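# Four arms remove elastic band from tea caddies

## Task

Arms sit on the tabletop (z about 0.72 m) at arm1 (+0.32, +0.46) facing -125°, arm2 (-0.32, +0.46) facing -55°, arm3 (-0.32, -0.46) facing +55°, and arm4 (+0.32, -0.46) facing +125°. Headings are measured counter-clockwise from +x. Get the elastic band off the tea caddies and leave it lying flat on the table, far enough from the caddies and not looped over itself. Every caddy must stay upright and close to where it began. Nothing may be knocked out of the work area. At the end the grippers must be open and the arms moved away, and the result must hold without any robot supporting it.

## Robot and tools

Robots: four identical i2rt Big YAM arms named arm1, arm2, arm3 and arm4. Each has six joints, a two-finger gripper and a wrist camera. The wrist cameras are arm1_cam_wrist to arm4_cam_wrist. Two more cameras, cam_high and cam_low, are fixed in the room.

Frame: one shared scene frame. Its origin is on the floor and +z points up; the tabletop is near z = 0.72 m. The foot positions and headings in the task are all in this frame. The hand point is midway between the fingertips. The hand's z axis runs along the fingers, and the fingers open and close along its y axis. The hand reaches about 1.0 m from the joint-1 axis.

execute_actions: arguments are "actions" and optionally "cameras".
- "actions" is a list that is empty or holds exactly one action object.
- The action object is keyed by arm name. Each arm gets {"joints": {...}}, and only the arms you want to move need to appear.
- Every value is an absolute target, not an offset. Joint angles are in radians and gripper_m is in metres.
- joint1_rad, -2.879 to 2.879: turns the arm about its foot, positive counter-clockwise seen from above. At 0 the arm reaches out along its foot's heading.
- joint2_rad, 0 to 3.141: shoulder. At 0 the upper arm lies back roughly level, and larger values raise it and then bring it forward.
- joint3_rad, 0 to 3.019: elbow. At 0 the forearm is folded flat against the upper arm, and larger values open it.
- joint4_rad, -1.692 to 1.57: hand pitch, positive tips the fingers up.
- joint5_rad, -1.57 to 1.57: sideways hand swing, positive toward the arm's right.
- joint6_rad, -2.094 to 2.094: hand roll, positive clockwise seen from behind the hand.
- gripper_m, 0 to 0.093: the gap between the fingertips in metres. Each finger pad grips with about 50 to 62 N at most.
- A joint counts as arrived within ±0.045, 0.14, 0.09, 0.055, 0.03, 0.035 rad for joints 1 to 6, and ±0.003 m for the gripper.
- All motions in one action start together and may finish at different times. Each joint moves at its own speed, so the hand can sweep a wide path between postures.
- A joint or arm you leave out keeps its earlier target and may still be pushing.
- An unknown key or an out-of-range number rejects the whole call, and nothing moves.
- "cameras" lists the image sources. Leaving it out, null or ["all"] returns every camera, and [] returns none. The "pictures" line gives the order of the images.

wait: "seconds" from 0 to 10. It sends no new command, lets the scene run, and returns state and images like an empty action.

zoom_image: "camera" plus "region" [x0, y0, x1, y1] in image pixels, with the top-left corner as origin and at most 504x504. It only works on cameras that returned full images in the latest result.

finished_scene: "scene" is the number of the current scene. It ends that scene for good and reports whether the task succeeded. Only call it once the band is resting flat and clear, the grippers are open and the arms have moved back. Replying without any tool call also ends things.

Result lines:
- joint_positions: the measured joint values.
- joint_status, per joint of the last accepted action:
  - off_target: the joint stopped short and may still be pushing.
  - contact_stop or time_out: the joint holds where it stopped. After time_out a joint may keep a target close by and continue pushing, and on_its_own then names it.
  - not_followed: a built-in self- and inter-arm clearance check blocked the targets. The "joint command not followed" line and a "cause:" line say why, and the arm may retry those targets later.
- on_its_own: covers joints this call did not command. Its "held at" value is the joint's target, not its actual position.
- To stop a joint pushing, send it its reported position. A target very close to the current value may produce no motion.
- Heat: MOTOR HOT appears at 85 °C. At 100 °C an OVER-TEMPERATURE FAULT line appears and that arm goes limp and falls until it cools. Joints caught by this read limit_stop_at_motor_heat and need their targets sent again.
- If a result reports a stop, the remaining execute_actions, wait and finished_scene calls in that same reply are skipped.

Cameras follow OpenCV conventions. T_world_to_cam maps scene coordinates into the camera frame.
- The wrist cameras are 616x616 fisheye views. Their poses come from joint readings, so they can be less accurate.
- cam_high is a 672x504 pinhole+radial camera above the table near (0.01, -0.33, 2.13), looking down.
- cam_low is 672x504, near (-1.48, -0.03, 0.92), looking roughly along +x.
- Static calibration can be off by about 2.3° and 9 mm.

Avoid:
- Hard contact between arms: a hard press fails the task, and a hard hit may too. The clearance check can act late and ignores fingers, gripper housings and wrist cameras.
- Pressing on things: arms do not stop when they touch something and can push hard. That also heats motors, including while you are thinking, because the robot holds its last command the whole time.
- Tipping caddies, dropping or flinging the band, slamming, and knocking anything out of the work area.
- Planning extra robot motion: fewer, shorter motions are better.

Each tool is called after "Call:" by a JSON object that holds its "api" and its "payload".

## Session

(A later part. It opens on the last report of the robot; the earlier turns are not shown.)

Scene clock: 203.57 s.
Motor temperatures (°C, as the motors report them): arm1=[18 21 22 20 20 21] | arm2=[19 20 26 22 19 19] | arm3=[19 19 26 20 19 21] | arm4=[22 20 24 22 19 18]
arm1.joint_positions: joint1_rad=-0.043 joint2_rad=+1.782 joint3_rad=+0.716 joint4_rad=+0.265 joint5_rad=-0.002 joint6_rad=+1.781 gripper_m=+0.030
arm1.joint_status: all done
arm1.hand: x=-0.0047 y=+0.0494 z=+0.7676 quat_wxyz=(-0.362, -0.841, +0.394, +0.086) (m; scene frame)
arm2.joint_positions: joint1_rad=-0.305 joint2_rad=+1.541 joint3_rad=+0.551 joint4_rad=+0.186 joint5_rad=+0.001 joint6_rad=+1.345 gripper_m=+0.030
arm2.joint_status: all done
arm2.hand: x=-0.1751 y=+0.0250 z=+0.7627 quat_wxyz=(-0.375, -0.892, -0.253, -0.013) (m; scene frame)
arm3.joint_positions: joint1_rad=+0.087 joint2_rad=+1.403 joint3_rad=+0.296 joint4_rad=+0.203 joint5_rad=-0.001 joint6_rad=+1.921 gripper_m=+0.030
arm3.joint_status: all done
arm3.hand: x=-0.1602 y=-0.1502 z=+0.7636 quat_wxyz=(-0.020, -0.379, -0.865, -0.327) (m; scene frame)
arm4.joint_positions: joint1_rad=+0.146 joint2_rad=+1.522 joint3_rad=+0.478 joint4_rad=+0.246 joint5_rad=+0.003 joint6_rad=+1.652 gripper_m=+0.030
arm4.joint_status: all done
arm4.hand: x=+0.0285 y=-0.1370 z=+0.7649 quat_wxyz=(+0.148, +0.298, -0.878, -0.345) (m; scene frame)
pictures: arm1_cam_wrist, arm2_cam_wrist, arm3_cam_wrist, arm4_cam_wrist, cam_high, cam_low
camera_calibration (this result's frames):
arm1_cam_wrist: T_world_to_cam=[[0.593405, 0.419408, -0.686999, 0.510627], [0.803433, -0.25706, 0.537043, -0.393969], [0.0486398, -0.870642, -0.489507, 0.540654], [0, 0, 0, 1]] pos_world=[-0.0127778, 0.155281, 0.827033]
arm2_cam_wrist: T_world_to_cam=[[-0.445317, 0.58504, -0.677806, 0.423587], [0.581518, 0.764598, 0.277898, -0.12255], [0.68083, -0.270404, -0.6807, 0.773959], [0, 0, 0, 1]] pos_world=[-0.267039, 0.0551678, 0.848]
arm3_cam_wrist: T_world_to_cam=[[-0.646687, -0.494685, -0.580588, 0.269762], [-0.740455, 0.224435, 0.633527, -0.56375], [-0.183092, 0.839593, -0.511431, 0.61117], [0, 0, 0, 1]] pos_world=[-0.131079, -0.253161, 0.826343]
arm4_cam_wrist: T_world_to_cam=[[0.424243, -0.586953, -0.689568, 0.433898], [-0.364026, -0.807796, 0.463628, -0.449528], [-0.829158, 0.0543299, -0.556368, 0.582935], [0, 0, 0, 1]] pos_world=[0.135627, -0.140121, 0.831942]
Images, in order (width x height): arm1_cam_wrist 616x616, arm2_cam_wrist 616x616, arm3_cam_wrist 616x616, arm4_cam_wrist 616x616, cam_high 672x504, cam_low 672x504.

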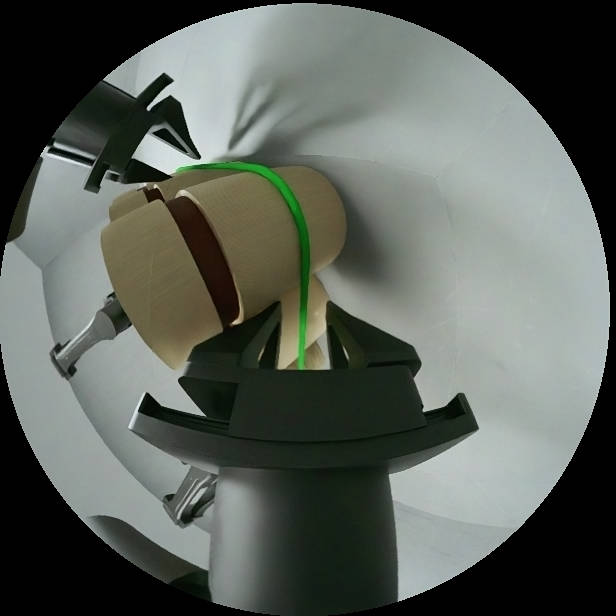

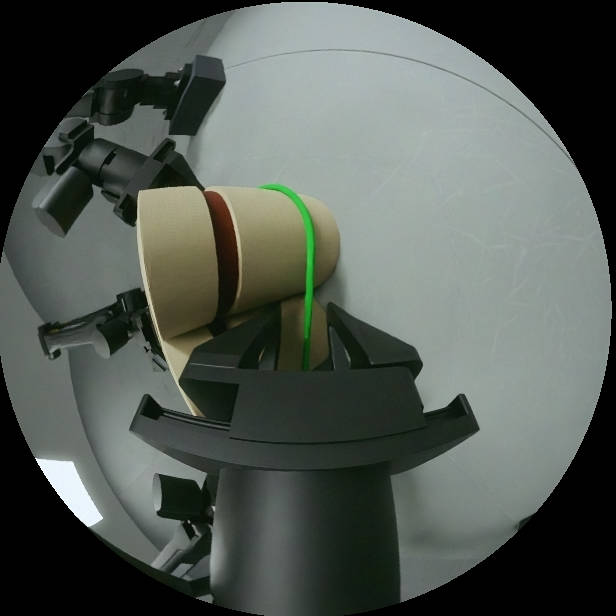

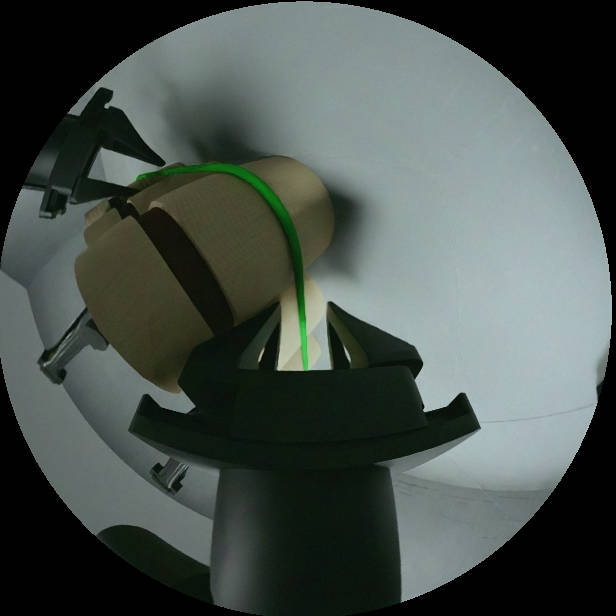

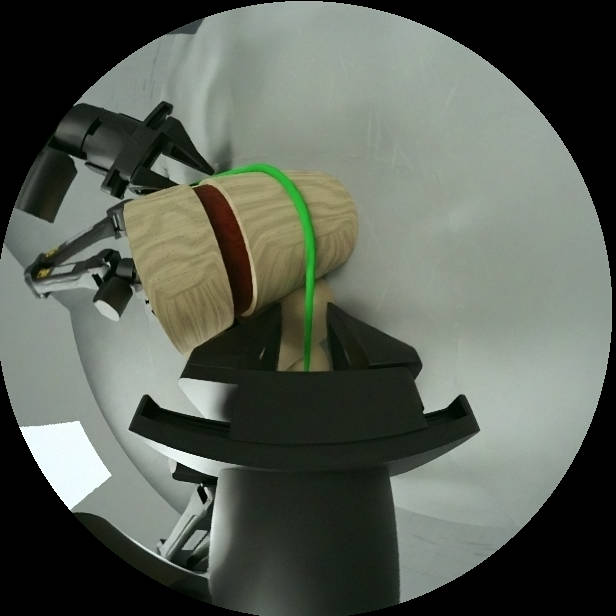

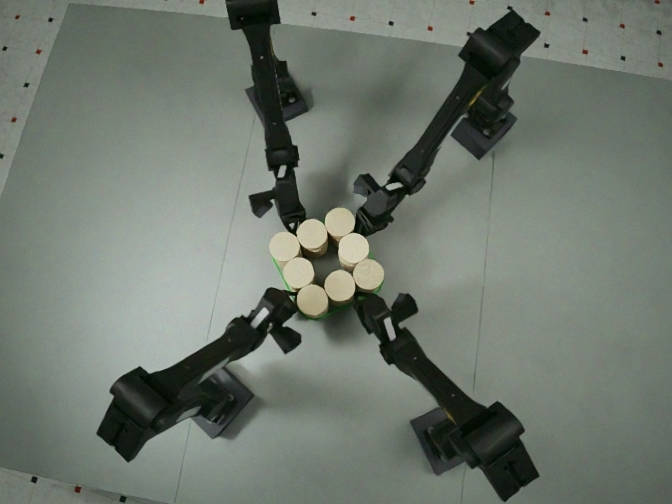

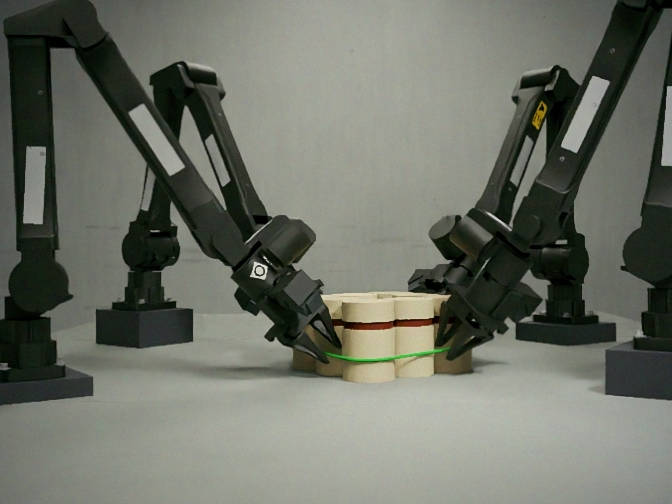

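Call:
{"api": "execute_actions", "payload": {"actions": [{"arm1":{"joints":{"gripper_m":0}},"arm2":{"joints":{"gripper_m":0}},"arm3":{"joints":{"gripper_m":0}},"arm4":{"joints":{"gripper_m":0}}}]}}

Scene clock: 210.37 s.
Motor temperatures (°C, as the motors report them): arm1=[18 21 22 20 20 21] | arm2=[19 20 26 22 19 19] | arm3=[19 19 26 20 19 21] | arm4=[22 20 24 22 19 18]
arm1.joint_positions: joint1_rad=-0.043 joint2_rad=+1.782 joint3_rad=+0.716 joint4_rad=+0.265 joint5_rad=-0.002 joint6_rad=+1.781 gripper_m=+0.003
arm1.joint_status: all done
arm1.hand: x=-0.0047 y=+0.0494 z=+0.7676 quat_wxyz=(-0.362, -0.841, +0.394, +0.086) (m; scene frame)
arm2.joint_positions: joint1_rad=-0.305 joint2_rad=+1.541 joint3_rad=+0.551 joint4_rad=+0.186 joint5_rad=+0.001 joint6_rad=+1.345 gripper_m=+0.002
arm2.joint_status: all done
arm2.hand: x=-0.1751 y=+0.0250 z=+0.7627 quat_wxyz=(-0.375, -0.892, -0.253, -0.013) (m; scene frame)
arm3.joint_positions: joint1_rad=+0.087 joint2_rad=+1.403 joint3_rad=+0.297 joint4_rad=+0.204 joint5_rad=-0.001 joint6_rad=+1.921 gripper_m=+0.002
arm3.joint_status: all done
arm3.hand: x=-0.1599 y=-0.1494 z=+0.7642 quat_wxyz=(-0.020, -0.379, -0.865, -0.328) (m; scene frame)
arm4.joint_positions: joint1_rad=+0.146 joint2_rad=+1.522 joint3_rad=+0.478 joint4_rad=+0.246 joint5_rad=+0.002 joint6_rad=+1.652 gripper_m=+0.003
arm4.joint_status: all done
arm4.hand: x=+0.0284 y=-0.1371 z=+0.7649 quat_wxyz=(+0.148, +0.298, -0.878, -0.345) (m; scene frame)
pictures: arm1_cam_wrist, arm2_cam_wrist, arm3_cam_wrist, arm4_cam_wrist, cam_high, cam_low
camera_calibration (this result's frames):
arm1_cam_wrist: T_world_to_cam=[[0.593405, 0.419408, -0.686999, 0.510627], [0.803433, -0.25706, 0.537043, -0.393969], [0.0486398, -0.870642, -0.489507, 0.540654], [0, 0, 0, 1]] pos_world=[-0.0127778, 0.155281, 0.827033]
arm2_cam_wrist: T_world_to_cam=[[-0.445317, 0.58504, -0.677806, 0.423587], [0.581518, 0.764598, 0.277898, -0.12255], [0.68083, -0.270404, -0.6807, 0.773959], [0, 0, 0, 1]] pos_world=[-0.267039, 0.0551678, 0.848]
arm3_cam_wrist: T_world_to_cam=[[-0.64608, -0.4935, -0.58227, 0.272251], [-0.741117, 0.223148, 0.633207, -0.564033], [-0.182555, 0.840632, -0.509913, 0.609977], [0, 0, 0, 1]] pos_world=[-0.130764, -0.252548, 0.826708]
arm4_cam_wrist: T_world_to_cam=[[0.424259, -0.586967, -0.689546, 0.433873], [-0.363717, -0.807807, 0.46385, -0.449762], [-0.829285, 0.0540072, -0.55621, 0.582735], [0, 0, 0, 1]] pos_world=[0.135593, -0.140124, 0.831921]
Images, in order (width x height): arm1_cam_wrist 616x616, arm2_cam_wrist 616x616, arm3_cam_wrist 616x616, arm4_cam_wrist 616x616, cam_high 672x504, cam_low 672x504.

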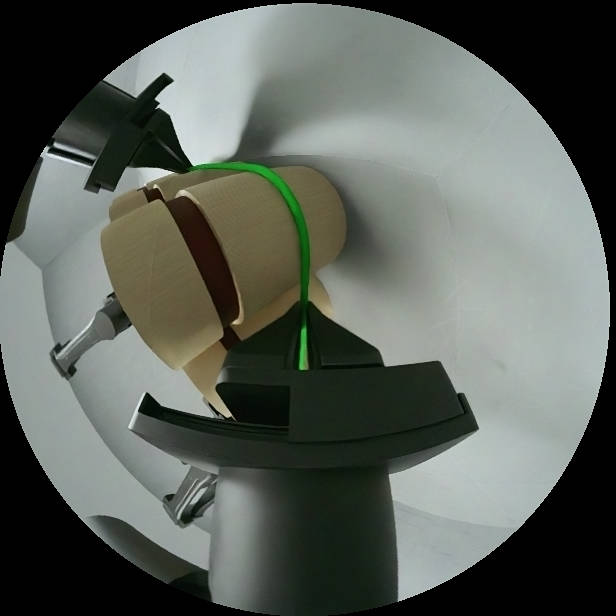

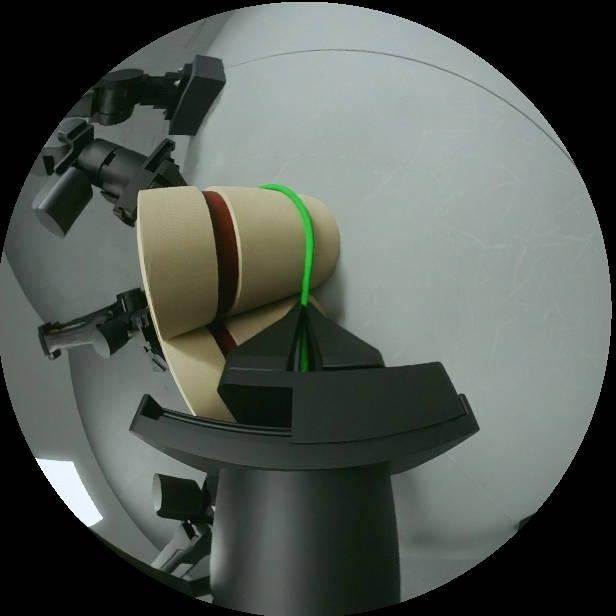

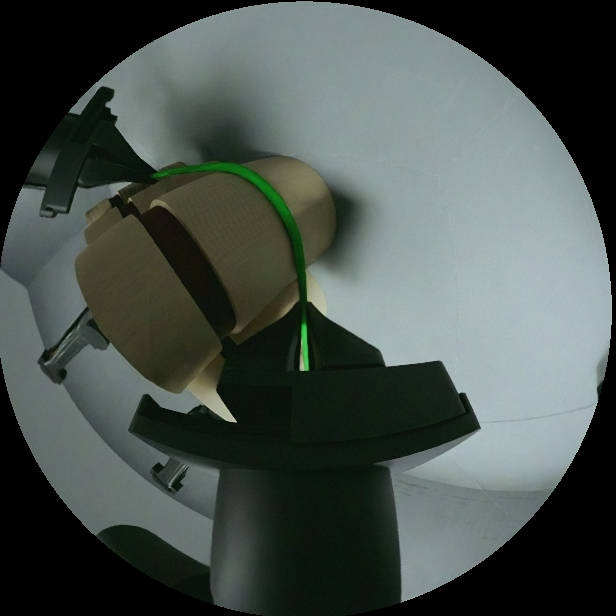

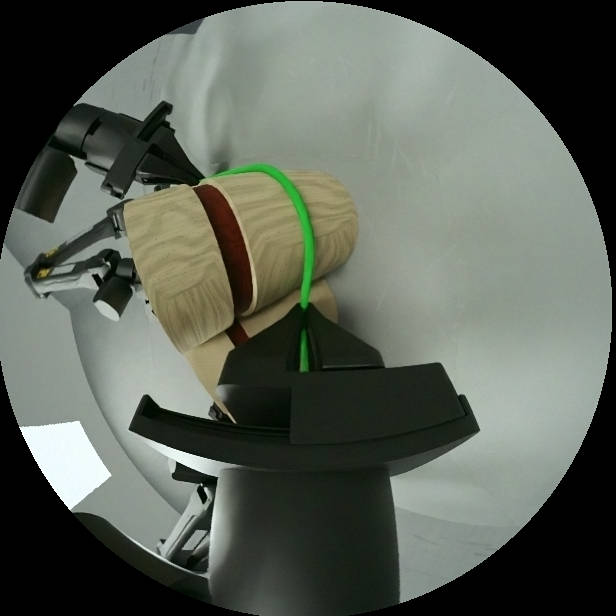

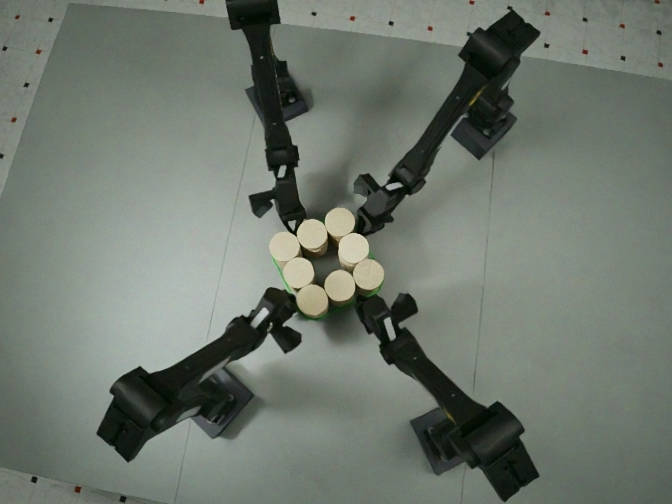

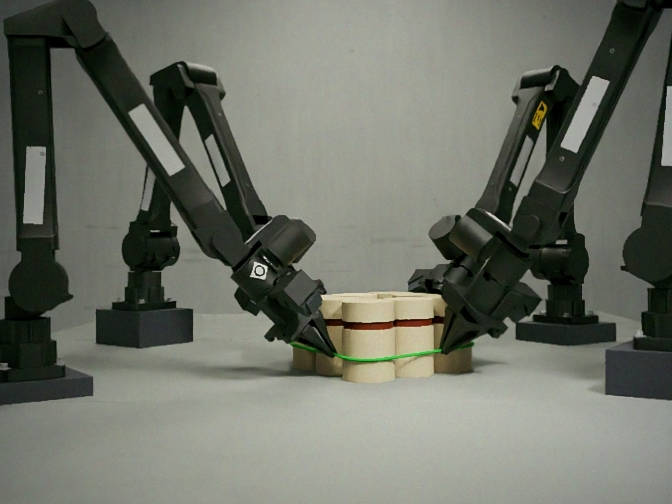

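Call:
{"api": "execute_actions", "payload": {"actions": [{"arm1":{"joints":{"joint2_rad":1.66,"joint3_rad":0.585,"joint4_rad":0.29,"gripper_m":0}},"arm2":{"joints":{"joint1_rad":-0.378,"joint2_rad":1.405,"joint3_rad":0.46,"joint4_rad":0.152,"gripper_m":0}},"arm3":{"joints":{"joint1_rad":0.12,"joint2_rad":1.18,"joint3_rad":0.225,"joint4_rad":0.015,"gripper_m":0}},"arm4":{"joints":{"joint1_rad":0.115,"joint2_rad":1.36,"joint3_rad":0.365,"joint4_rad":0.204,"gripper_m":0}}}], "cameras": ["cam_high","cam_low"]}}

Call:
{"api": "zoom_image", "payload": {"camera": "cam_high", "region": [216, 150, 446, 380]}}

Scene clock: 226.33 s.
Motor temperatures (°C, as the motors report them): arm1=[18 21 22 20 20 21] | arm2=[19 21 27 22 19 19] | arm3=[19 19 26 20 19 21] | arm4=[22 20 24 22 19 18]
arm1.joint_positions: joint1_rad=-0.044 joint2_rad=+1.655 joint3_rad=+0.604 joint4_rad=+0.294 joint5_rad=-0.001 joint6_rad=+1.781 gripper_m=+0.003
arm1.joint_status: all done
arm1.hand: x=+0.0156 y=+0.0762 z=+0.7938 quat_wxyz=(-0.381, -0.833, +0.391, +0.092) (m; scene frame)
arm2.joint_positions: joint1_rad=-0.364 joint2_rad=+1.406 joint3_rad=+0.475 joint4_rad=+0.164 joint5_rad=-0.011 joint6_rad=+1.345 gripper_m=+0.002
arm2.joint_status: all done
arm2.hand: x=-0.2058 y=+0.0434 z=+0.7869 quat_wxyz=(-0.393, -0.891, -0.227, -0.008) (m; scene frame)
arm3.joint_positions: joint1_rad=+0.105 joint2_rad=+1.178 joint3_rad=+0.236 joint4_rad=+0.042 joint5_rad=+0.002 joint6_rad=+1.921 gripper_m=+0.002
arm3.joint_status: all done
arm3.hand: x=-0.1794 y=-0.1760 z=+0.7878 quat_wxyz=(-0.018, -0.372, -0.868, -0.329) (m; scene frame)
arm4.joint_positions: joint1_rad=+0.127 joint2_rad=+1.359 joint3_rad=+0.376 joint4_rad=+0.222 joint5_rad=-0.003 joint6_rad=+1.652 gripper_m=+0.003
arm4.joint_status: all done
arm4.hand: x=+0.0579 y=-0.1596 z=+0.7866 quat_wxyz=(+0.153, +0.288, -0.873, -0.361) (m; scene frame)
pictures: cam_high, cam_low
Images, in order (width x height): cam_high 672x504, cam_low 672x504.

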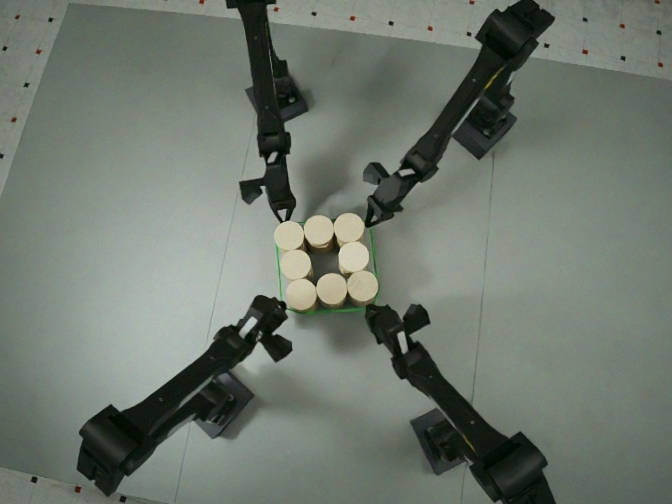

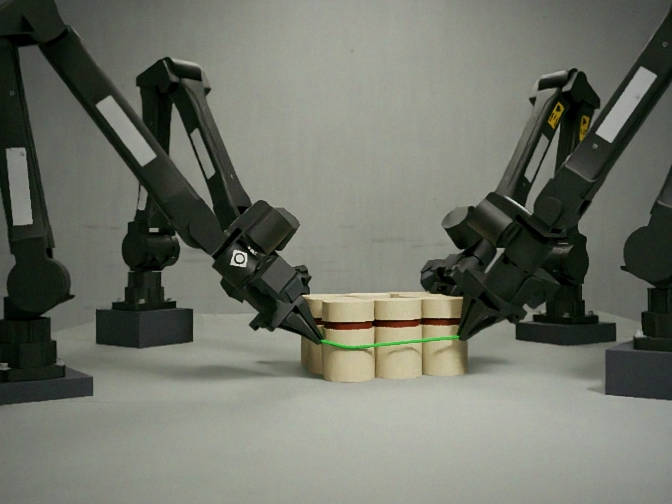

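Region (216, 150, 446, 380) of cam_high's 672x504 image, scaled by 2.191, with more detail than that image has.

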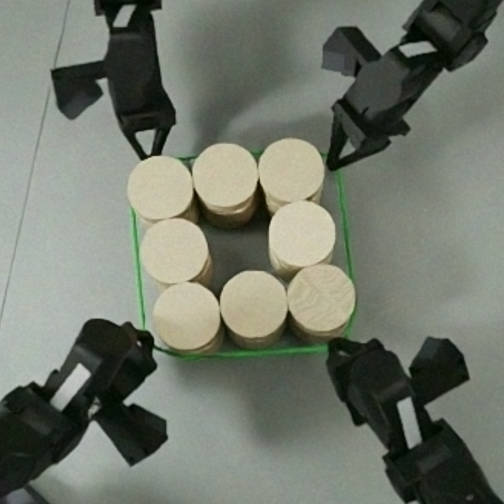

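Call:
{"api": "execute_actions", "payload": {"actions": [{"arm1":{"joints":{"joint1_rad":-0.14,"joint2_rad":1.695,"joint3_rad":0.613,"joint4_rad":0.262}},"arm2":{"joints":{"joint1_rad":-0.445,"joint2_rad":1.5,"joint3_rad":0.585,"joint4_rad":0.13}},"arm3":{"joints":{"joint1_rad":-0.046,"joint2_rad":1.205,"joint3_rad":0.215,"joint4_rad":-0.005}},"arm4":{"joints":{"joint1_rad":0.013,"joint2_rad":1.415,"joint3_rad":0.435,"joint4_rad":0.187}}}], "cameras": ["cam_high","cam_low"]}}

Call:
{"api": "zoom_image", "payload": {"camera": "cam_high", "region": [216, 150, 446, 380]}}

Scene clock: 253.40 s.
Motor temperatures (°C, as the motors report them): arm1=[18 21 22 20 20 21] | arm2=[19 20 25 21 20 19] | arm3=[19 19 25 20 19 21] | arm4=[22 20 23 22 19 18]
arm1.joint_positions: joint1_rad=-0.134 joint2_rad=+1.668 joint3_rad=+0.617 joint4_rad=+0.286 joint5_rad=-0.003 joint6_rad=+1.781 gripper_m=+0.003
arm1.joint_status: all done
arm1.hand: x=-0.0198 y=+0.1025 z=+0.7913 quat_wxyz=(-0.374, -0.816, +0.428, +0.107) (m; scene frame)
arm2.joint_positions: joint1_rad=-0.421 joint2_rad=+1.496 joint3_rad=+0.557 joint4_rad=+0.145 joint5_rad=-0.015 joint6_rad=+1.345 gripper_m=+0.002
arm2.joint_status: all done
arm2.hand: x=-0.2233 y=+0.0112 z=+0.7784 quat_wxyz=(-0.381, -0.902, -0.203, +0.001) (m; scene frame)
arm3.joint_positions: joint1_rad=-0.033 joint2_rad=+1.182 joint3_rad=+0.236 joint4_rad=+0.026 joint5_rad=-0.004 joint6_rad=+1.921 gripper_m=+0.002
arm3.joint_status: all done
arm3.hand: x=-0.1447 y=-0.2003 z=+0.7843 quat_wxyz=(-0.037, -0.431, -0.844, -0.318) (m; scene frame)
arm4.joint_positions: joint1_rad=+0.031 joint2_rad=+1.409 joint3_rad=+0.427 joint4_rad=+0.209 joint5_rad=-0.011 joint6_rad=+1.652 gripper_m=+0.003
arm4.joint_status: all done
arm4.hand: x=+0.0767 y=-0.1225 z=+0.7846 quat_wxyz=(+0.137, +0.248, -0.888, -0.362) (m; scene frame)
pictures: cam_high, cam_low
Images, in order (width x height): cam_high 672x504, cam_low 672x504.

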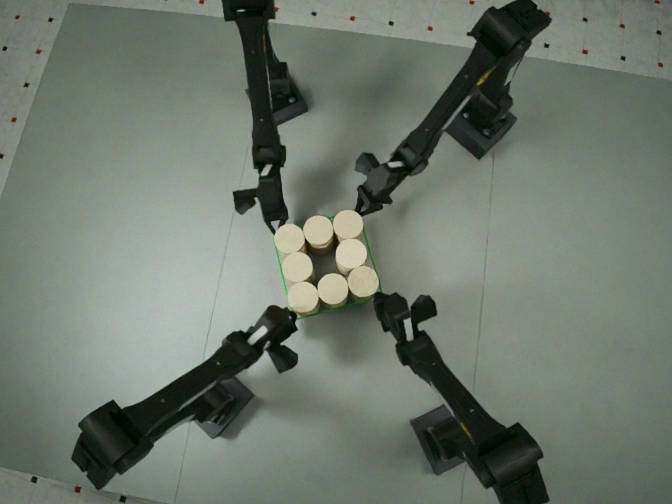

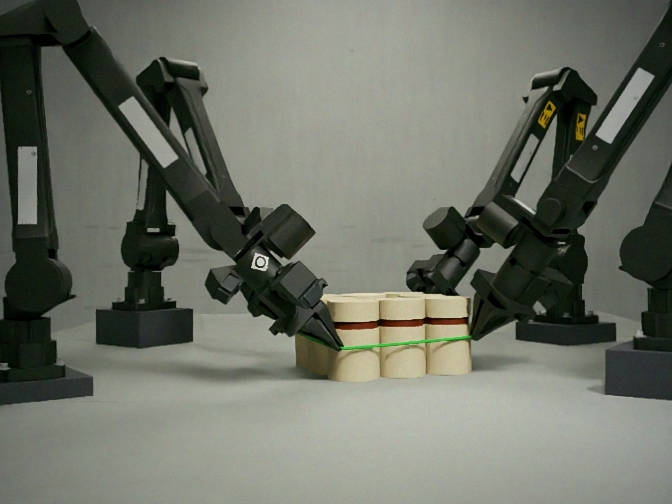

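Region (216, 150, 446, 380) of cam_high's 672x504 image, scaled by 2.191, with more detail than that image has.

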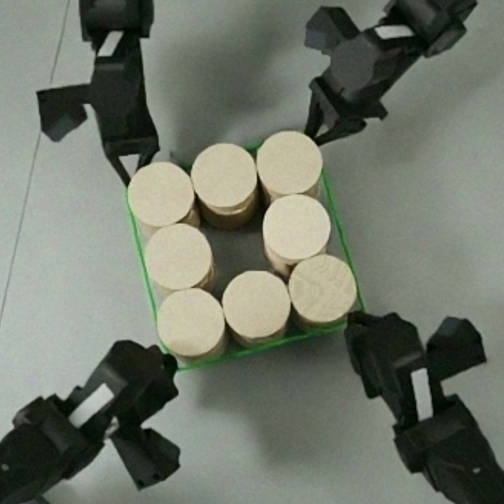

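Call:
{"api": "execute_actions", "payload": {"actions": [{"arm1":{"joints":{"joint1_rad":-0.212,"joint2_rad":1.745,"joint3_rad":0.68,"joint4_rad":0.228}},"arm2":{"joints":{"joint1_rad":-0.51,"joint2_rad":1.585,"joint3_rad":0.688,"joint4_rad":0.106,"joint5_rad":0.02}},"arm3":{"joints":{"joint1_rad":-0.17,"joint2_rad":1.27,"joint3_rad":0.275,"joint4_rad":0.01}},"arm4":{"joints":{"joint1_rad":-0.068,"joint2_rad":1.488,"joint3_rad":0.5,"joint4_rad":0.175,"joint5_rad":0.015}}}], "cameras": ["cam_high","cam_low"]}}

Call:
{"api": "zoom_image", "payload": {"camera": "cam_high", "region": [236, 170, 426, 360]}}

Scene clock: 270.83 s.
Motor temperatures (°C, as the motors report them): arm1=[18 21 22 20 20 21] | arm2=[19 21 26 21 20 19] | arm3=[19 19 24 19 19 21] | arm4=[22 20 23 22 19 18]
arm1.joint_positions: joint1_rad=-0.195 joint2_rad=+1.721 joint3_rad=+0.686 joint4_rad=+0.252 joint5_rad=-0.008 joint6_rad=+1.781 gripper_m=+0.003
arm1.joint_status: all done
arm1.hand: x=-0.0561 y=+0.1082 z=+0.7854 quat_wxyz=(-0.363, -0.806, +0.453, +0.114) (m; scene frame)
arm2.joint_positions: joint1_rad=-0.474 joint2_rad=+1.579 joint3_rad=+0.653 joint4_rad=+0.119 joint5_rad=-0.007 joint6_rad=+1.345 gripper_m=+0.002
arm2.joint_status: all done
arm2.hand: x=-0.2438 y=-0.0265 z=+0.7749 quat_wxyz=(-0.374, -0.910, -0.178, +0.015) (m; scene frame)
arm3.joint_positions: joint1_rad=-0.147 joint2_rad=+1.249 joint3_rad=+0.279 joint4_rad=+0.026 joint5_rad=-0.013 joint6_rad=+1.921 gripper_m=+0.002
arm3.joint_status: all done
arm3.hand: x=-0.1086 y=-0.2107 z=+0.7803 quat_wxyz=(-0.048, -0.479, -0.822, -0.305) (m; scene frame)
arm4.joint_positions: joint1_rad=-0.040 joint2_rad=+1.482 joint3_rad=+0.487 joint4_rad=+0.195 joint5_rad=-0.005 joint6_rad=+1.652 gripper_m=+0.003
arm4.joint_status: all done
arm4.hand: x=+0.0921 y=-0.0892 z=+0.7759 quat_wxyz=(+0.118, +0.217, -0.902, -0.355) (m; scene frame)
pictures: cam_high, cam_low
Images, in order (width x height): cam_high 672x504, cam_low 672x504.

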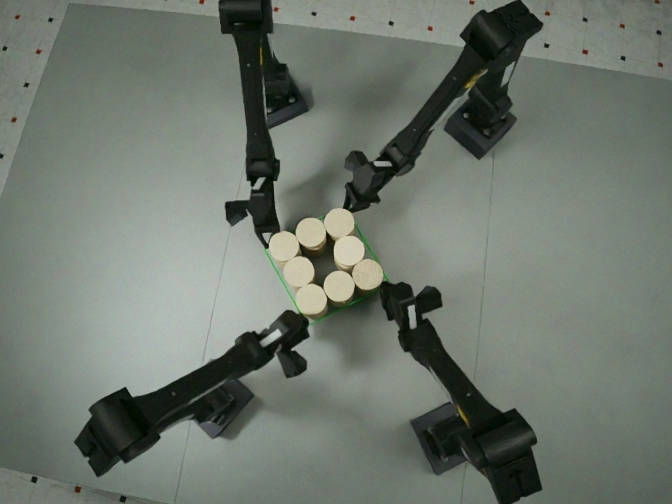

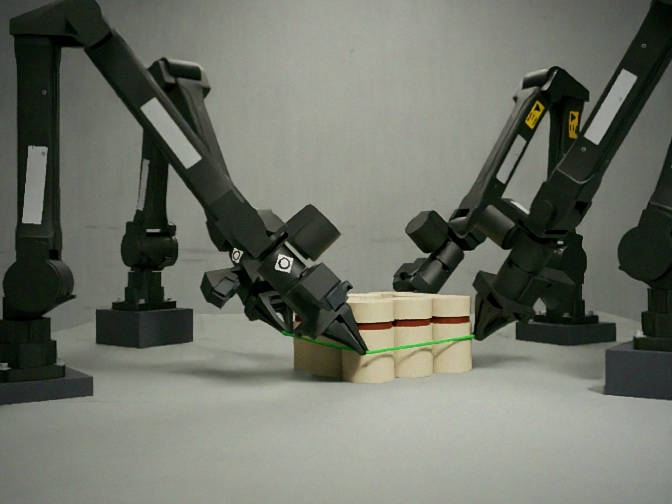

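Region (236, 170, 426, 360) of cam_high's 672x504 image, scaled by 2.653, with more detail than that image has.

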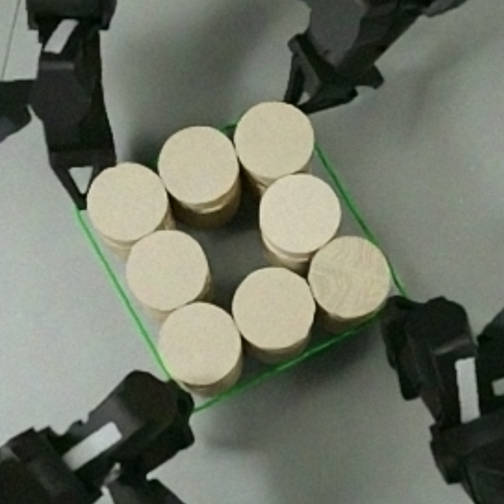

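Call:
{"api": "execute_actions", "payload": {"actions": [{"arm1":{"joints":{"joint1_rad":-0.252,"joint2_rad":1.65,"joint3_rad":0.585,"joint4_rad":0.215,"joint5_rad":0.01}},"arm2":{"joints":{"joint1_rad":-0.56,"joint2_rad":1.52,"joint3_rad":0.625,"joint4_rad":0.078,"joint5_rad":0.03}},"arm3":{"joints":{"joint1_rad":-0.218,"joint2_rad":1.1,"joint3_rad":0.23,"joint4_rad":-0.165,"joint5_rad":0.015}},"arm4":{"joints":{"joint1_rad":-0.124,"joint2_rad":1.382,"joint3_rad":0.42,"joint4_rad":0.138,"joint5_rad":0.025}}}], "cameras": ["cam_high","cam_low"]}}

Call:
{"api": "zoom_image", "payload": {"camera": "cam_high", "region": [236, 170, 426, 360]}}

Scene clock: 298.90 s.
Motor temperatures (°C, as the motors report them): arm1=[18 22 22 20 20 21] | arm2=[19 21 27 21 22 19] | arm3=[19 19 24 19 20 21] | arm4=[22 20 24 22 20 18]
arm1.joint_positions: joint1_rad=-0.208 joint2_rad=+1.635 joint3_rad=+0.626 joint4_rad=+0.244 joint5_rad=-0.011 joint6_rad=+1.781 gripper_m=+0.003
arm1.joint_status: all done
arm1.hand: x=-0.0454 y=+0.1265 z=+0.8031 quat_wxyz=(-0.371, -0.800, +0.456, +0.118) (m; scene frame)
arm2.joint_positions: joint1_rad=-0.494 joint2_rad=+1.522 joint3_rad=+0.645 joint4_rad=+0.095 joint5_rad=-0.015 joint6_rad=+1.345 gripper_m=+0.002
arm2.joint_status: joint1_rad time_out (moved -0.020 of -0.086); joint5_rad time_out (moved -0.008 of +0.037); the others done
arm2.on_its_own: joint1_rad reads -0.494 and still pushes toward -0.560 since a time_out; joint5_rad reads -0.015 and still pushes toward +0.030 since a time_out
arm2.hand: x=-0.2525 y=-0.0252 z=+0.7946 quat_wxyz=(-0.386, -0.907, -0.169, +0.015) (m; scene frame)
arm3.joint_positions: joint1_rad=-0.184 joint2_rad=+1.089 joint3_rad=+0.268 joint4_rad=-0.112 joint5_rad=-0.008 joint6_rad=+1.921 gripper_m=+0.002
arm3.joint_status: all done
arm3.hand: x=-0.1081 y=-0.2291 z=+0.8038 quat_wxyz=(-0.057, -0.494, -0.811, -0.309) (m; scene frame)
arm4.joint_positions: joint1_rad=-0.072 joint2_rad=+1.375 joint3_rad=+0.444 joint4_rad=+0.169 joint5_rad=-0.011 joint6_rad=+1.652 gripper_m=+0.003
arm4.joint_status: joint1_rad time_out (moved -0.033 of -0.084); joint5_rad time_out (moved -0.006 of +0.030); the others done
arm4.on_its_own: joint1_rad reads -0.072 and still pushes toward -0.124 since a time_out; joint5_rad reads -0.011 and still pushes toward +0.025 since a time_out
arm4.hand: x=+0.1104 y=-0.0950 z=+0.7980 quat_wxyz=(+0.120, +0.202, -0.898, -0.373) (m; scene frame)
pictures: cam_high, cam_low
Images, in order (width x height): cam_high 672x504, cam_low 672x504.

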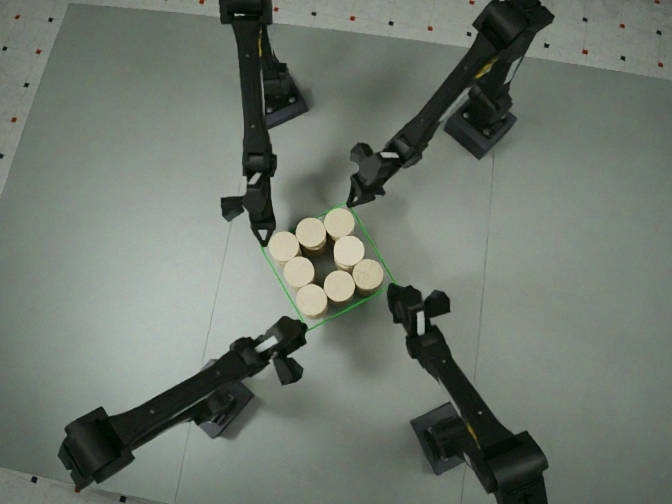

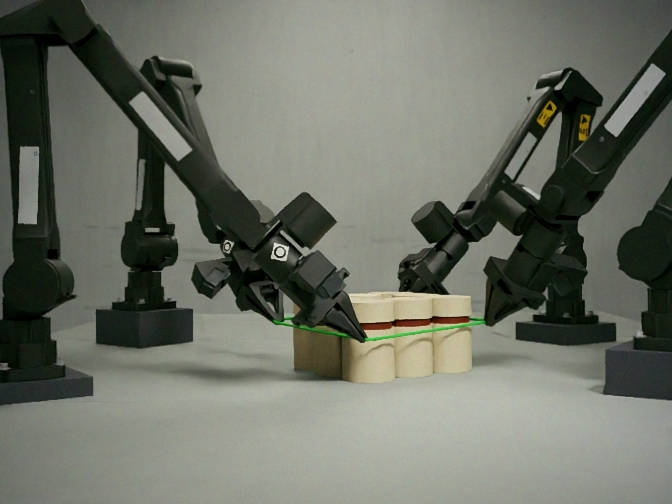

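Region (236, 170, 426, 360) of cam_high's 672x504 image, scaled by 2.653, with more detail than that image has.

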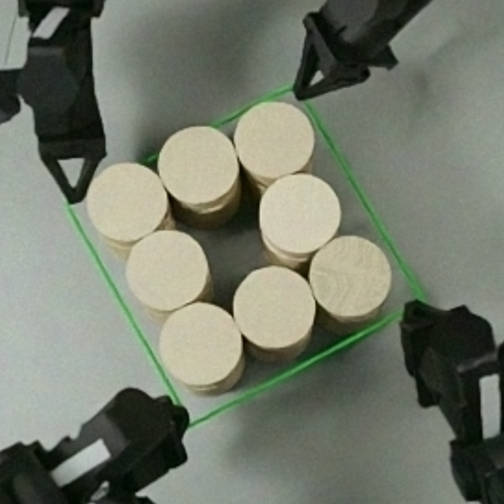

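Call:
{"api": "execute_actions", "payload": {"actions": [{"arm2":{"joints":{"joint2_rad":1.468,"joint3_rad":0.59,"joint4_rad":0.045}}}], "cameras": []}}

Call:
{"api": "execute_actions", "payload": {"actions": [{"arm1":{"joints":{"joint2_rad":1.51,"joint3_rad":0.61,"joint4_rad":0.035}},"arm2":{"joints":{"joint2_rad":1.366,"joint3_rad":0.645,"joint4_rad":-0.105}},"arm3":{"joints":{"joint2_rad":0.925,"joint3_rad":0.305,"joint4_rad":-0.45}},"arm4":{"joints":{"joint2_rad":1.23,"joint3_rad":0.48,"joint4_rad":-0.09}}}], "cameras": ["cam_high","cam_low"]}}

Call:
{"api": "zoom_image", "payload": {"camera": "cam_high", "region": [236, 170, 426, 360]}}

Scene clock: 307.53 s.
Motor temperatures (°C, as the motors report them): arm1=[18 22 21 20 21 21] | arm2=[19 21 26 21 23 19] | arm3=[19 19 24 19 20 21] | arm4=[22 20 23 22 21 18]
arm1.joint_positions: joint1_rad=-0.208 joint2_rad=+1.635 joint3_rad=+0.626 joint4_rad=+0.244 joint5_rad=-0.011 joint6_rad=+1.781 gripper_m=+0.003
arm1.joint_status: not commanded
arm1.hand: x=-0.0454 y=+0.1265 z=+0.8031 quat_wxyz=(-0.371, -0.800, +0.456, +0.118) (m; scene frame)
arm2.joint_positions: joint1_rad=-0.494 joint2_rad=+1.468 joint3_rad=+0.614 joint4_rad=+0.070 joint5_rad=-0.015 joint6_rad=+1.345 gripper_m=+0.002
arm2.joint_status: all done
arm2.on_its_own: joint1_rad reads -0.494 and still pushes toward -0.560 since a time_out; joint5_rad reads -0.015 and still pushes toward +0.030 since a time_out
arm2.hand: x=-0.2544 y=-0.0110 z=+0.8019 quat_wxyz=(-0.385, -0.907, -0.169, +0.015) (m; scene frame)
arm3.joint_positions: joint1_rad=-0.184 joint2_rad=+1.089 joint3_rad=+0.268 joint4_rad=-0.112 joint5_rad=-0.012 joint6_rad=+1.921 gripper_m=+0.002
arm3.joint_status: not commanded
arm3.hand: x=-0.1085 y=-0.2287 z=+0.8038 quat_wxyz=(-0.056, -0.493, -0.811, -0.309) (m; scene frame)
arm4.joint_positions: joint1_rad=-0.072 joint2_rad=+1.375 joint3_rad=+0.444 joint4_rad=+0.169 joint5_rad=-0.011 joint6_rad=+1.652 gripper_m=+0.003
arm4.joint_status: not commanded
arm4.on_its_own: joint1_rad reads -0.072 and still pushes toward -0.124 since a time_out; joint5_rad reads -0.011 and still pushes toward +0.025 since a time_out
arm4.hand: x=+0.1104 y=-0.0950 z=+0.7980 quat_wxyz=(+0.120, +0.202, -0.898, -0.373) (m; scene frame)
pictures: none
No camera images: the call's "cameras" was empty. Leave "cameras" out to get every camera's image.

Scene clock: 309.73 s.
Motor temperatures (°C, as the motors report them): arm1=[18 22 21 20 21 21] | arm2=[19 21 26 21 24 19] | arm3=[19 19 24 19 21 21] | arm4=[22 20 23 22 21 18]
arm1.joint_positions: joint1_rad=-0.208 joint2_rad=+1.490 joint3_rad=+0.638 joint4_rad=+0.075 joint5_rad=-0.013 joint6_rad=+1.781 gripper_m=+0.003
arm1.joint_status: all done
arm1.hand: x=-0.0386 y=+0.1319 z=+0.8460 quat_wxyz=(-0.365, -0.802, +0.457, +0.115) (m; scene frame)
arm2.joint_positions: joint1_rad=-0.494 joint2_rad=+1.357 joint3_rad=+0.634 joint4_rad=-0.074 joint5_rad=-0.017 joint6_rad=+1.345 gripper_m=+0.002
arm2.joint_status: all done
arm2.on_its_own: joint1_rad reads -0.494 and still pushes toward -0.560 since a time_out; joint5_rad reads -0.017 and still pushes toward +0.030 since a time_out
arm2.hand: x=-0.2549 y=-0.0012 z=+0.8356 quat_wxyz=(-0.379, -0.909, -0.170, +0.014) (m; scene frame)
arm3.joint_positions: joint1_rad=-0.184 joint2_rad=+0.916 joint3_rad=+0.324 joint4_rad=-0.380 joint5_rad=-0.015 joint6_rad=+1.921 gripper_m=+0.002
arm3.joint_status: joint4_rad time_out (moved -0.268 of -0.338); the others done
arm3.on_its_own: joint4_rad reads -0.380 and still pushes toward -0.450 since a time_out
arm3.hand: x=-0.1175 y=-0.2376 z=+0.8393 quat_wxyz=(-0.050, -0.496, -0.817, -0.291) (m; scene frame)
arm4.joint_positions: joint1_rad=-0.072 joint2_rad=+1.220 joint3_rad=+0.483 joint4_rad=-0.051 joint5_rad=-0.015 joint6_rad=+1.652 gripper_m=+0.003
arm4.joint_status: all done
arm4.on_its_own: joint1_rad reads -0.072 and still pushes toward -0.124 since a time_out; joint5_rad reads -0.015 and still pushes toward +0.025 since a time_out
arm4.hand: x=+0.1140 y=-0.1031 z=+0.8374 quat_wxyz=(+0.118, +0.203, -0.902, -0.361) (m; scene frame)
pictures: cam_high, cam_low
Images, in order (width x height): cam_high 672x504, cam_low 672x504.

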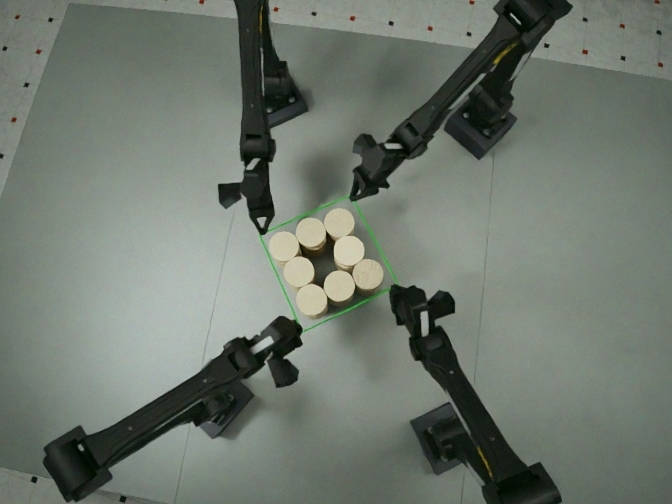

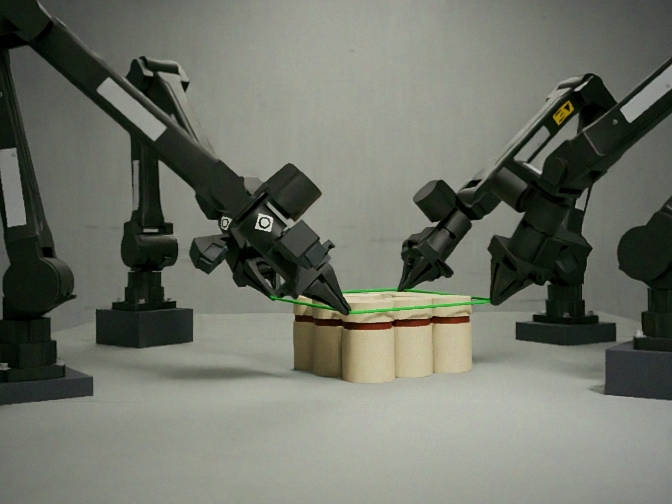

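Region (236, 170, 426, 360) of cam_high's 672x504 image, scaled by 2.653, with more detail than that image has.

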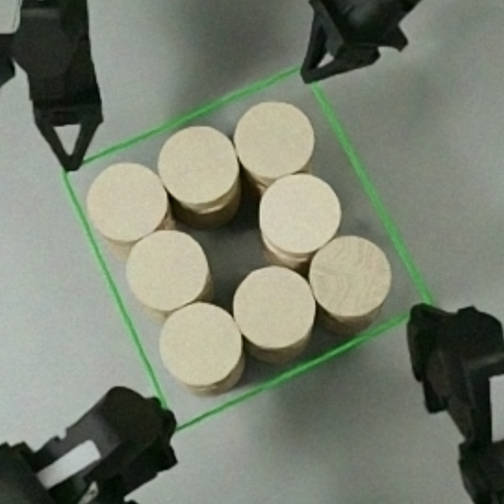

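Call:
{"api": "execute_actions", "payload": {"actions": [{"arm1":{"joints":{"joint2_rad":1.364,"joint3_rad":0.7,"joint4_rad":-0.13}},"arm2":{"joints":{"joint2_rad":1.27,"joint3_rad":0.76,"joint4_rad":-0.267}},"arm3":{"joints":{"joint2_rad":0.789,"joint3_rad":0.45,"joint4_rad":-0.63}},"arm4":{"joints":{"joint2_rad":1.095,"joint3_rad":0.59,"joint4_rad":-0.277}}}], "cameras": ["cam_low"]}}

Scene clock: 315.07 s.
Motor temperatures (°C, as the motors report them): arm1=[18 21 22 20 21 21] | arm2=[19 21 27 21 24 19] | arm3=[19 19 25 19 21 21] | arm4=[22 20 24 22 21 18]
arm1.joint_positions: joint1_rad=-0.208 joint2_rad=+1.347 joint3_rad=+0.717 joint4_rad=-0.096 joint5_rad=-0.013 joint6_rad=+1.781 gripper_m=+0.003
arm1.joint_status: all done
arm1.hand: x=-0.0465 y=+0.1240 z=+0.9188 quat_wxyz=(-0.388, -0.794, +0.452, +0.122) (m; scene frame)
arm2.joint_positions: joint1_rad=-0.494 joint2_rad=+1.259 joint3_rad=+0.743 joint4_rad=-0.243 joint5_rad=-0.017 joint6_rad=+1.345 gripper_m=+0.002
arm2.joint_status: all done
arm2.on_its_own: joint1_rad reads -0.494 and still pushes toward -0.560 since a time_out; joint5_rad reads -0.017 and still pushes toward +0.030 since a time_out
arm2.hand: x=-0.2524 y=-0.0156 z=+0.9034 quat_wxyz=(-0.397, -0.902, -0.169, +0.015) (m; scene frame)
arm3.joint_positions: joint1_rad=-0.184 joint2_rad=+0.784 joint3_rad=+0.458 joint4_rad=-0.580 joint5_rad=-0.012 joint6_rad=+1.921 gripper_m=+0.002
arm3.joint_status: all done
arm3.hand: x=-0.1073 y=-0.2274 z=+0.9134 quat_wxyz=(-0.058, -0.491, -0.808, -0.321) (m; scene frame)
arm4.joint_positions: joint1_rad=-0.072 joint2_rad=+1.089 joint3_rad=+0.585 joint4_rad=-0.243 joint5_rad=-0.013 joint6_rad=+1.652 gripper_m=+0.003
arm4.joint_status: all done
arm4.on_its_own: joint1_rad reads -0.072 and still pushes toward -0.124 since a time_out; joint5_rad reads -0.013 and still pushes toward +0.025 since a time_out
arm4.hand: x=+0.1095 y=-0.0943 z=+0.9050 quat_wxyz=(+0.123, +0.201, -0.895, -0.380) (m; scene frame)
pictures: cam_low
Images, in order (width x height): cam_low 672x504.

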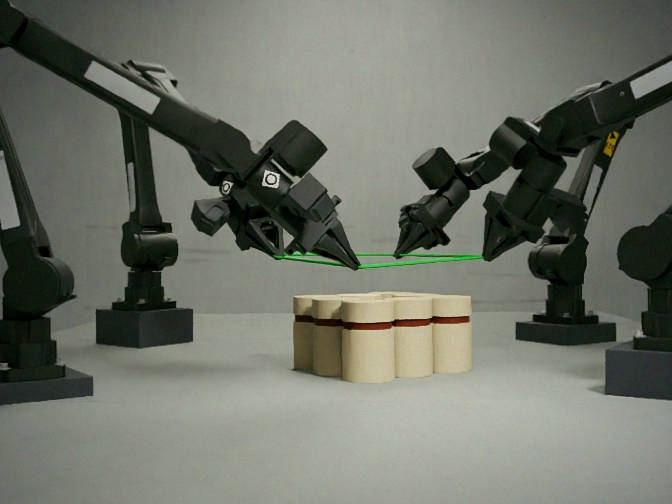

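Call:
{"api": "execute_actions", "payload": {"actions": [{"arm1":{"joints":{"joint1_rad":0.05,"joint2_rad":1.19,"joint3_rad":0.65,"joint4_rad":-0.33,"joint5_rad":0}},"arm2":{"joints":{"joint1_rad":-0.24,"joint2_rad":1.33,"joint3_rad":0.96,"joint4_rad":-0.5,"joint5_rad":0,"joint6_rad":1.45}},"arm3":{"joints":{"joint1_rad":-0.27,"joint2_rad":1.05,"joint3_rad":0.74,"joint4_rad":-0.62,"joint5_rad":0,"joint6_rad":1.8}},"arm4":{"joints":{"joint1_rad":-0.265,"joint2_rad":1.03,"joint3_rad":0.63,"joint4_rad":-0.46,"joint5_rad":0,"joint6_rad":1.47}}}], "cameras": []}}

Call:
{"api": "execute_actions", "payload": {"actions": [{"arm1":{"joints":{"joint1_rad":0.307,"joint2_rad":1.04,"joint3_rad":0.6,"joint4_rad":-0.546,"joint6_rad":1.88}},"arm2":{"joints":{"joint1_rad":0.012,"joint2_rad":1.458,"joint3_rad":1.14,"joint4_rad":-0.747,"joint6_rad":1.55}},"arm3":{"joints":{"joint1_rad":-0.35,"joint2_rad":1.39,"joint3_rad":0.97,"joint4_rad":-0.647,"joint6_rad":1.65}},"arm4":{"joints":{"joint1_rad":-0.456,"joint2_rad":0.971,"joint3_rad":0.66,"joint4_rad":-0.67,"joint6_rad":1.28}}}], "cameras": ["cam_high","cam_low"]}}

Scene clock: 346.33 s.
Motor temperatures (°C, as the motors report them): arm1=[18 21 22 20 22 21] | arm2=[20 21 29 21 27 19] | arm3=[19 19 28 19 22 21] | arm4=[22 20 26 22 22 18]
arm1.joint_positions: joint1_rad=+0.048 joint2_rad=+1.181 joint3_rad=+0.661 joint4_rad=-0.312 joint5_rad=-0.001 joint6_rad=+1.781 gripper_m=+0.003
arm1.joint_status: all done
arm1.hand: x=+0.0808 y=+0.0919 z=+0.9274 quat_wxyz=(-0.351, -0.863, +0.357, +0.067) (m; scene frame)
arm2.joint_positions: joint1_rad=-0.217 joint2_rad=+1.330 joint3_rad=+0.923 joint4_rad=-0.483 joint5_rad=-0.016 joint6_rad=+1.432 gripper_m=+0.002
arm2.joint_status: all done
arm2.hand: x=-0.1158 y=+0.0006 z=+0.9201 quat_wxyz=(-0.331, -0.906, -0.259, -0.048) (m; scene frame)
arm3.joint_positions: joint1_rad=-0.256 joint2_rad=+1.042 joint3_rad=+0.716 joint4_rad=-0.591 joint5_rad=-0.004 joint6_rad=+1.805 gripper_m=+0.002
arm3.joint_status: all done
arm3.hand: x=-0.0276 y=-0.1857 z=+0.9575 quat_wxyz=(-0.090, -0.475, -0.819, -0.309) (m; scene frame)
arm4.joint_positions: joint1_rad=-0.236 joint2_rad=+1.030 joint3_rad=+0.603 joint4_rad=-0.445 joint5_rad=-0.021 joint6_rad=+1.479 gripper_m=+0.003
arm4.joint_status: all done
arm4.hand: x=+0.1809 y=-0.0941 z=+0.9031 quat_wxyz=(+0.054, +0.212, -0.916, -0.337) (m; scene frame)
pictures: none
No camera images: the call's "cameras" was empty. Leave "cameras" out to get every camera's image.

Scene clock: 347.67 s.
Motor temperatures (°C, as the motors report them): arm1=[18 21 22 20 22 21] | arm2=[20 21 30 21 26 19] | arm3=[19 19 28 19 22 21] | arm4=[22 20 26 22 22 18]
arm1.joint_positions: joint1_rad=+0.309 joint2_rad=+1.033 joint3_rad=+0.611 joint4_rad=-0.527 joint5_rad=+0.000 joint6_rad=+1.870 gripper_m=+0.003
arm1.joint_status: all done
arm1.hand: x=+0.2020 y=+0.0999 z=+0.9262 quat_wxyz=(-0.301, -0.909, +0.289, +0.004) (m; scene frame)
arm2.joint_positions: joint1_rad=+0.027 joint2_rad=+1.459 joint3_rad=+1.097 joint4_rad=-0.724 joint5_rad=-0.007 joint6_rad=+1.533 gripper_m=+0.002
arm2.joint_status: all done
arm2.hand: x=-0.0022 y=+0.0496 z=+0.9084 quat_wxyz=(-0.229, -0.913, -0.331, -0.071) (m; scene frame)
arm3.joint_positions: joint1_rad=-0.337 joint2_rad=+1.384 joint3_rad=+0.948 joint4_rad=-0.626 joint5_rad=-0.005 joint6_rad=+1.658 gripper_m=+0.002
arm3.joint_status: all done
arm3.hand: x=+0.0589 y=-0.1584 z=+0.9224 quat_wxyz=(-0.097, -0.458, -0.853, -0.233) (m; scene frame)
arm4.joint_positions: joint1_rad=-0.446 joint2_rad=+0.967 joint3_rad=+0.625 joint4_rad=-0.650 joint5_rad=-0.012 joint6_rad=+1.287 gripper_m=+0.003
arm4.joint_status: all done
arm4.hand: x=+0.2667 y=-0.1065 z=+0.9065 quat_wxyz=(-0.015, +0.206, -0.936, -0.284) (m; scene frame)
pictures: cam_high, cam_low
Images, in order (width x height): cam_high 672x504, cam_low 672x504.

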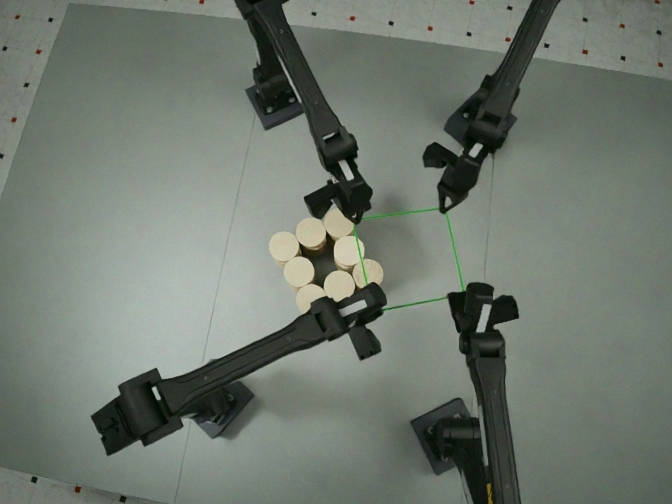

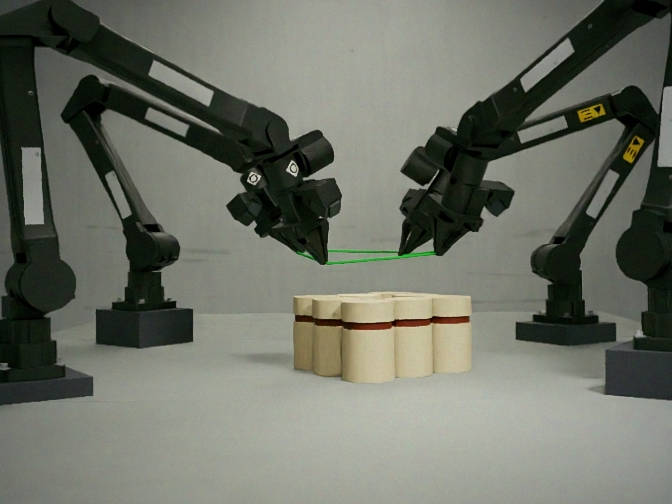

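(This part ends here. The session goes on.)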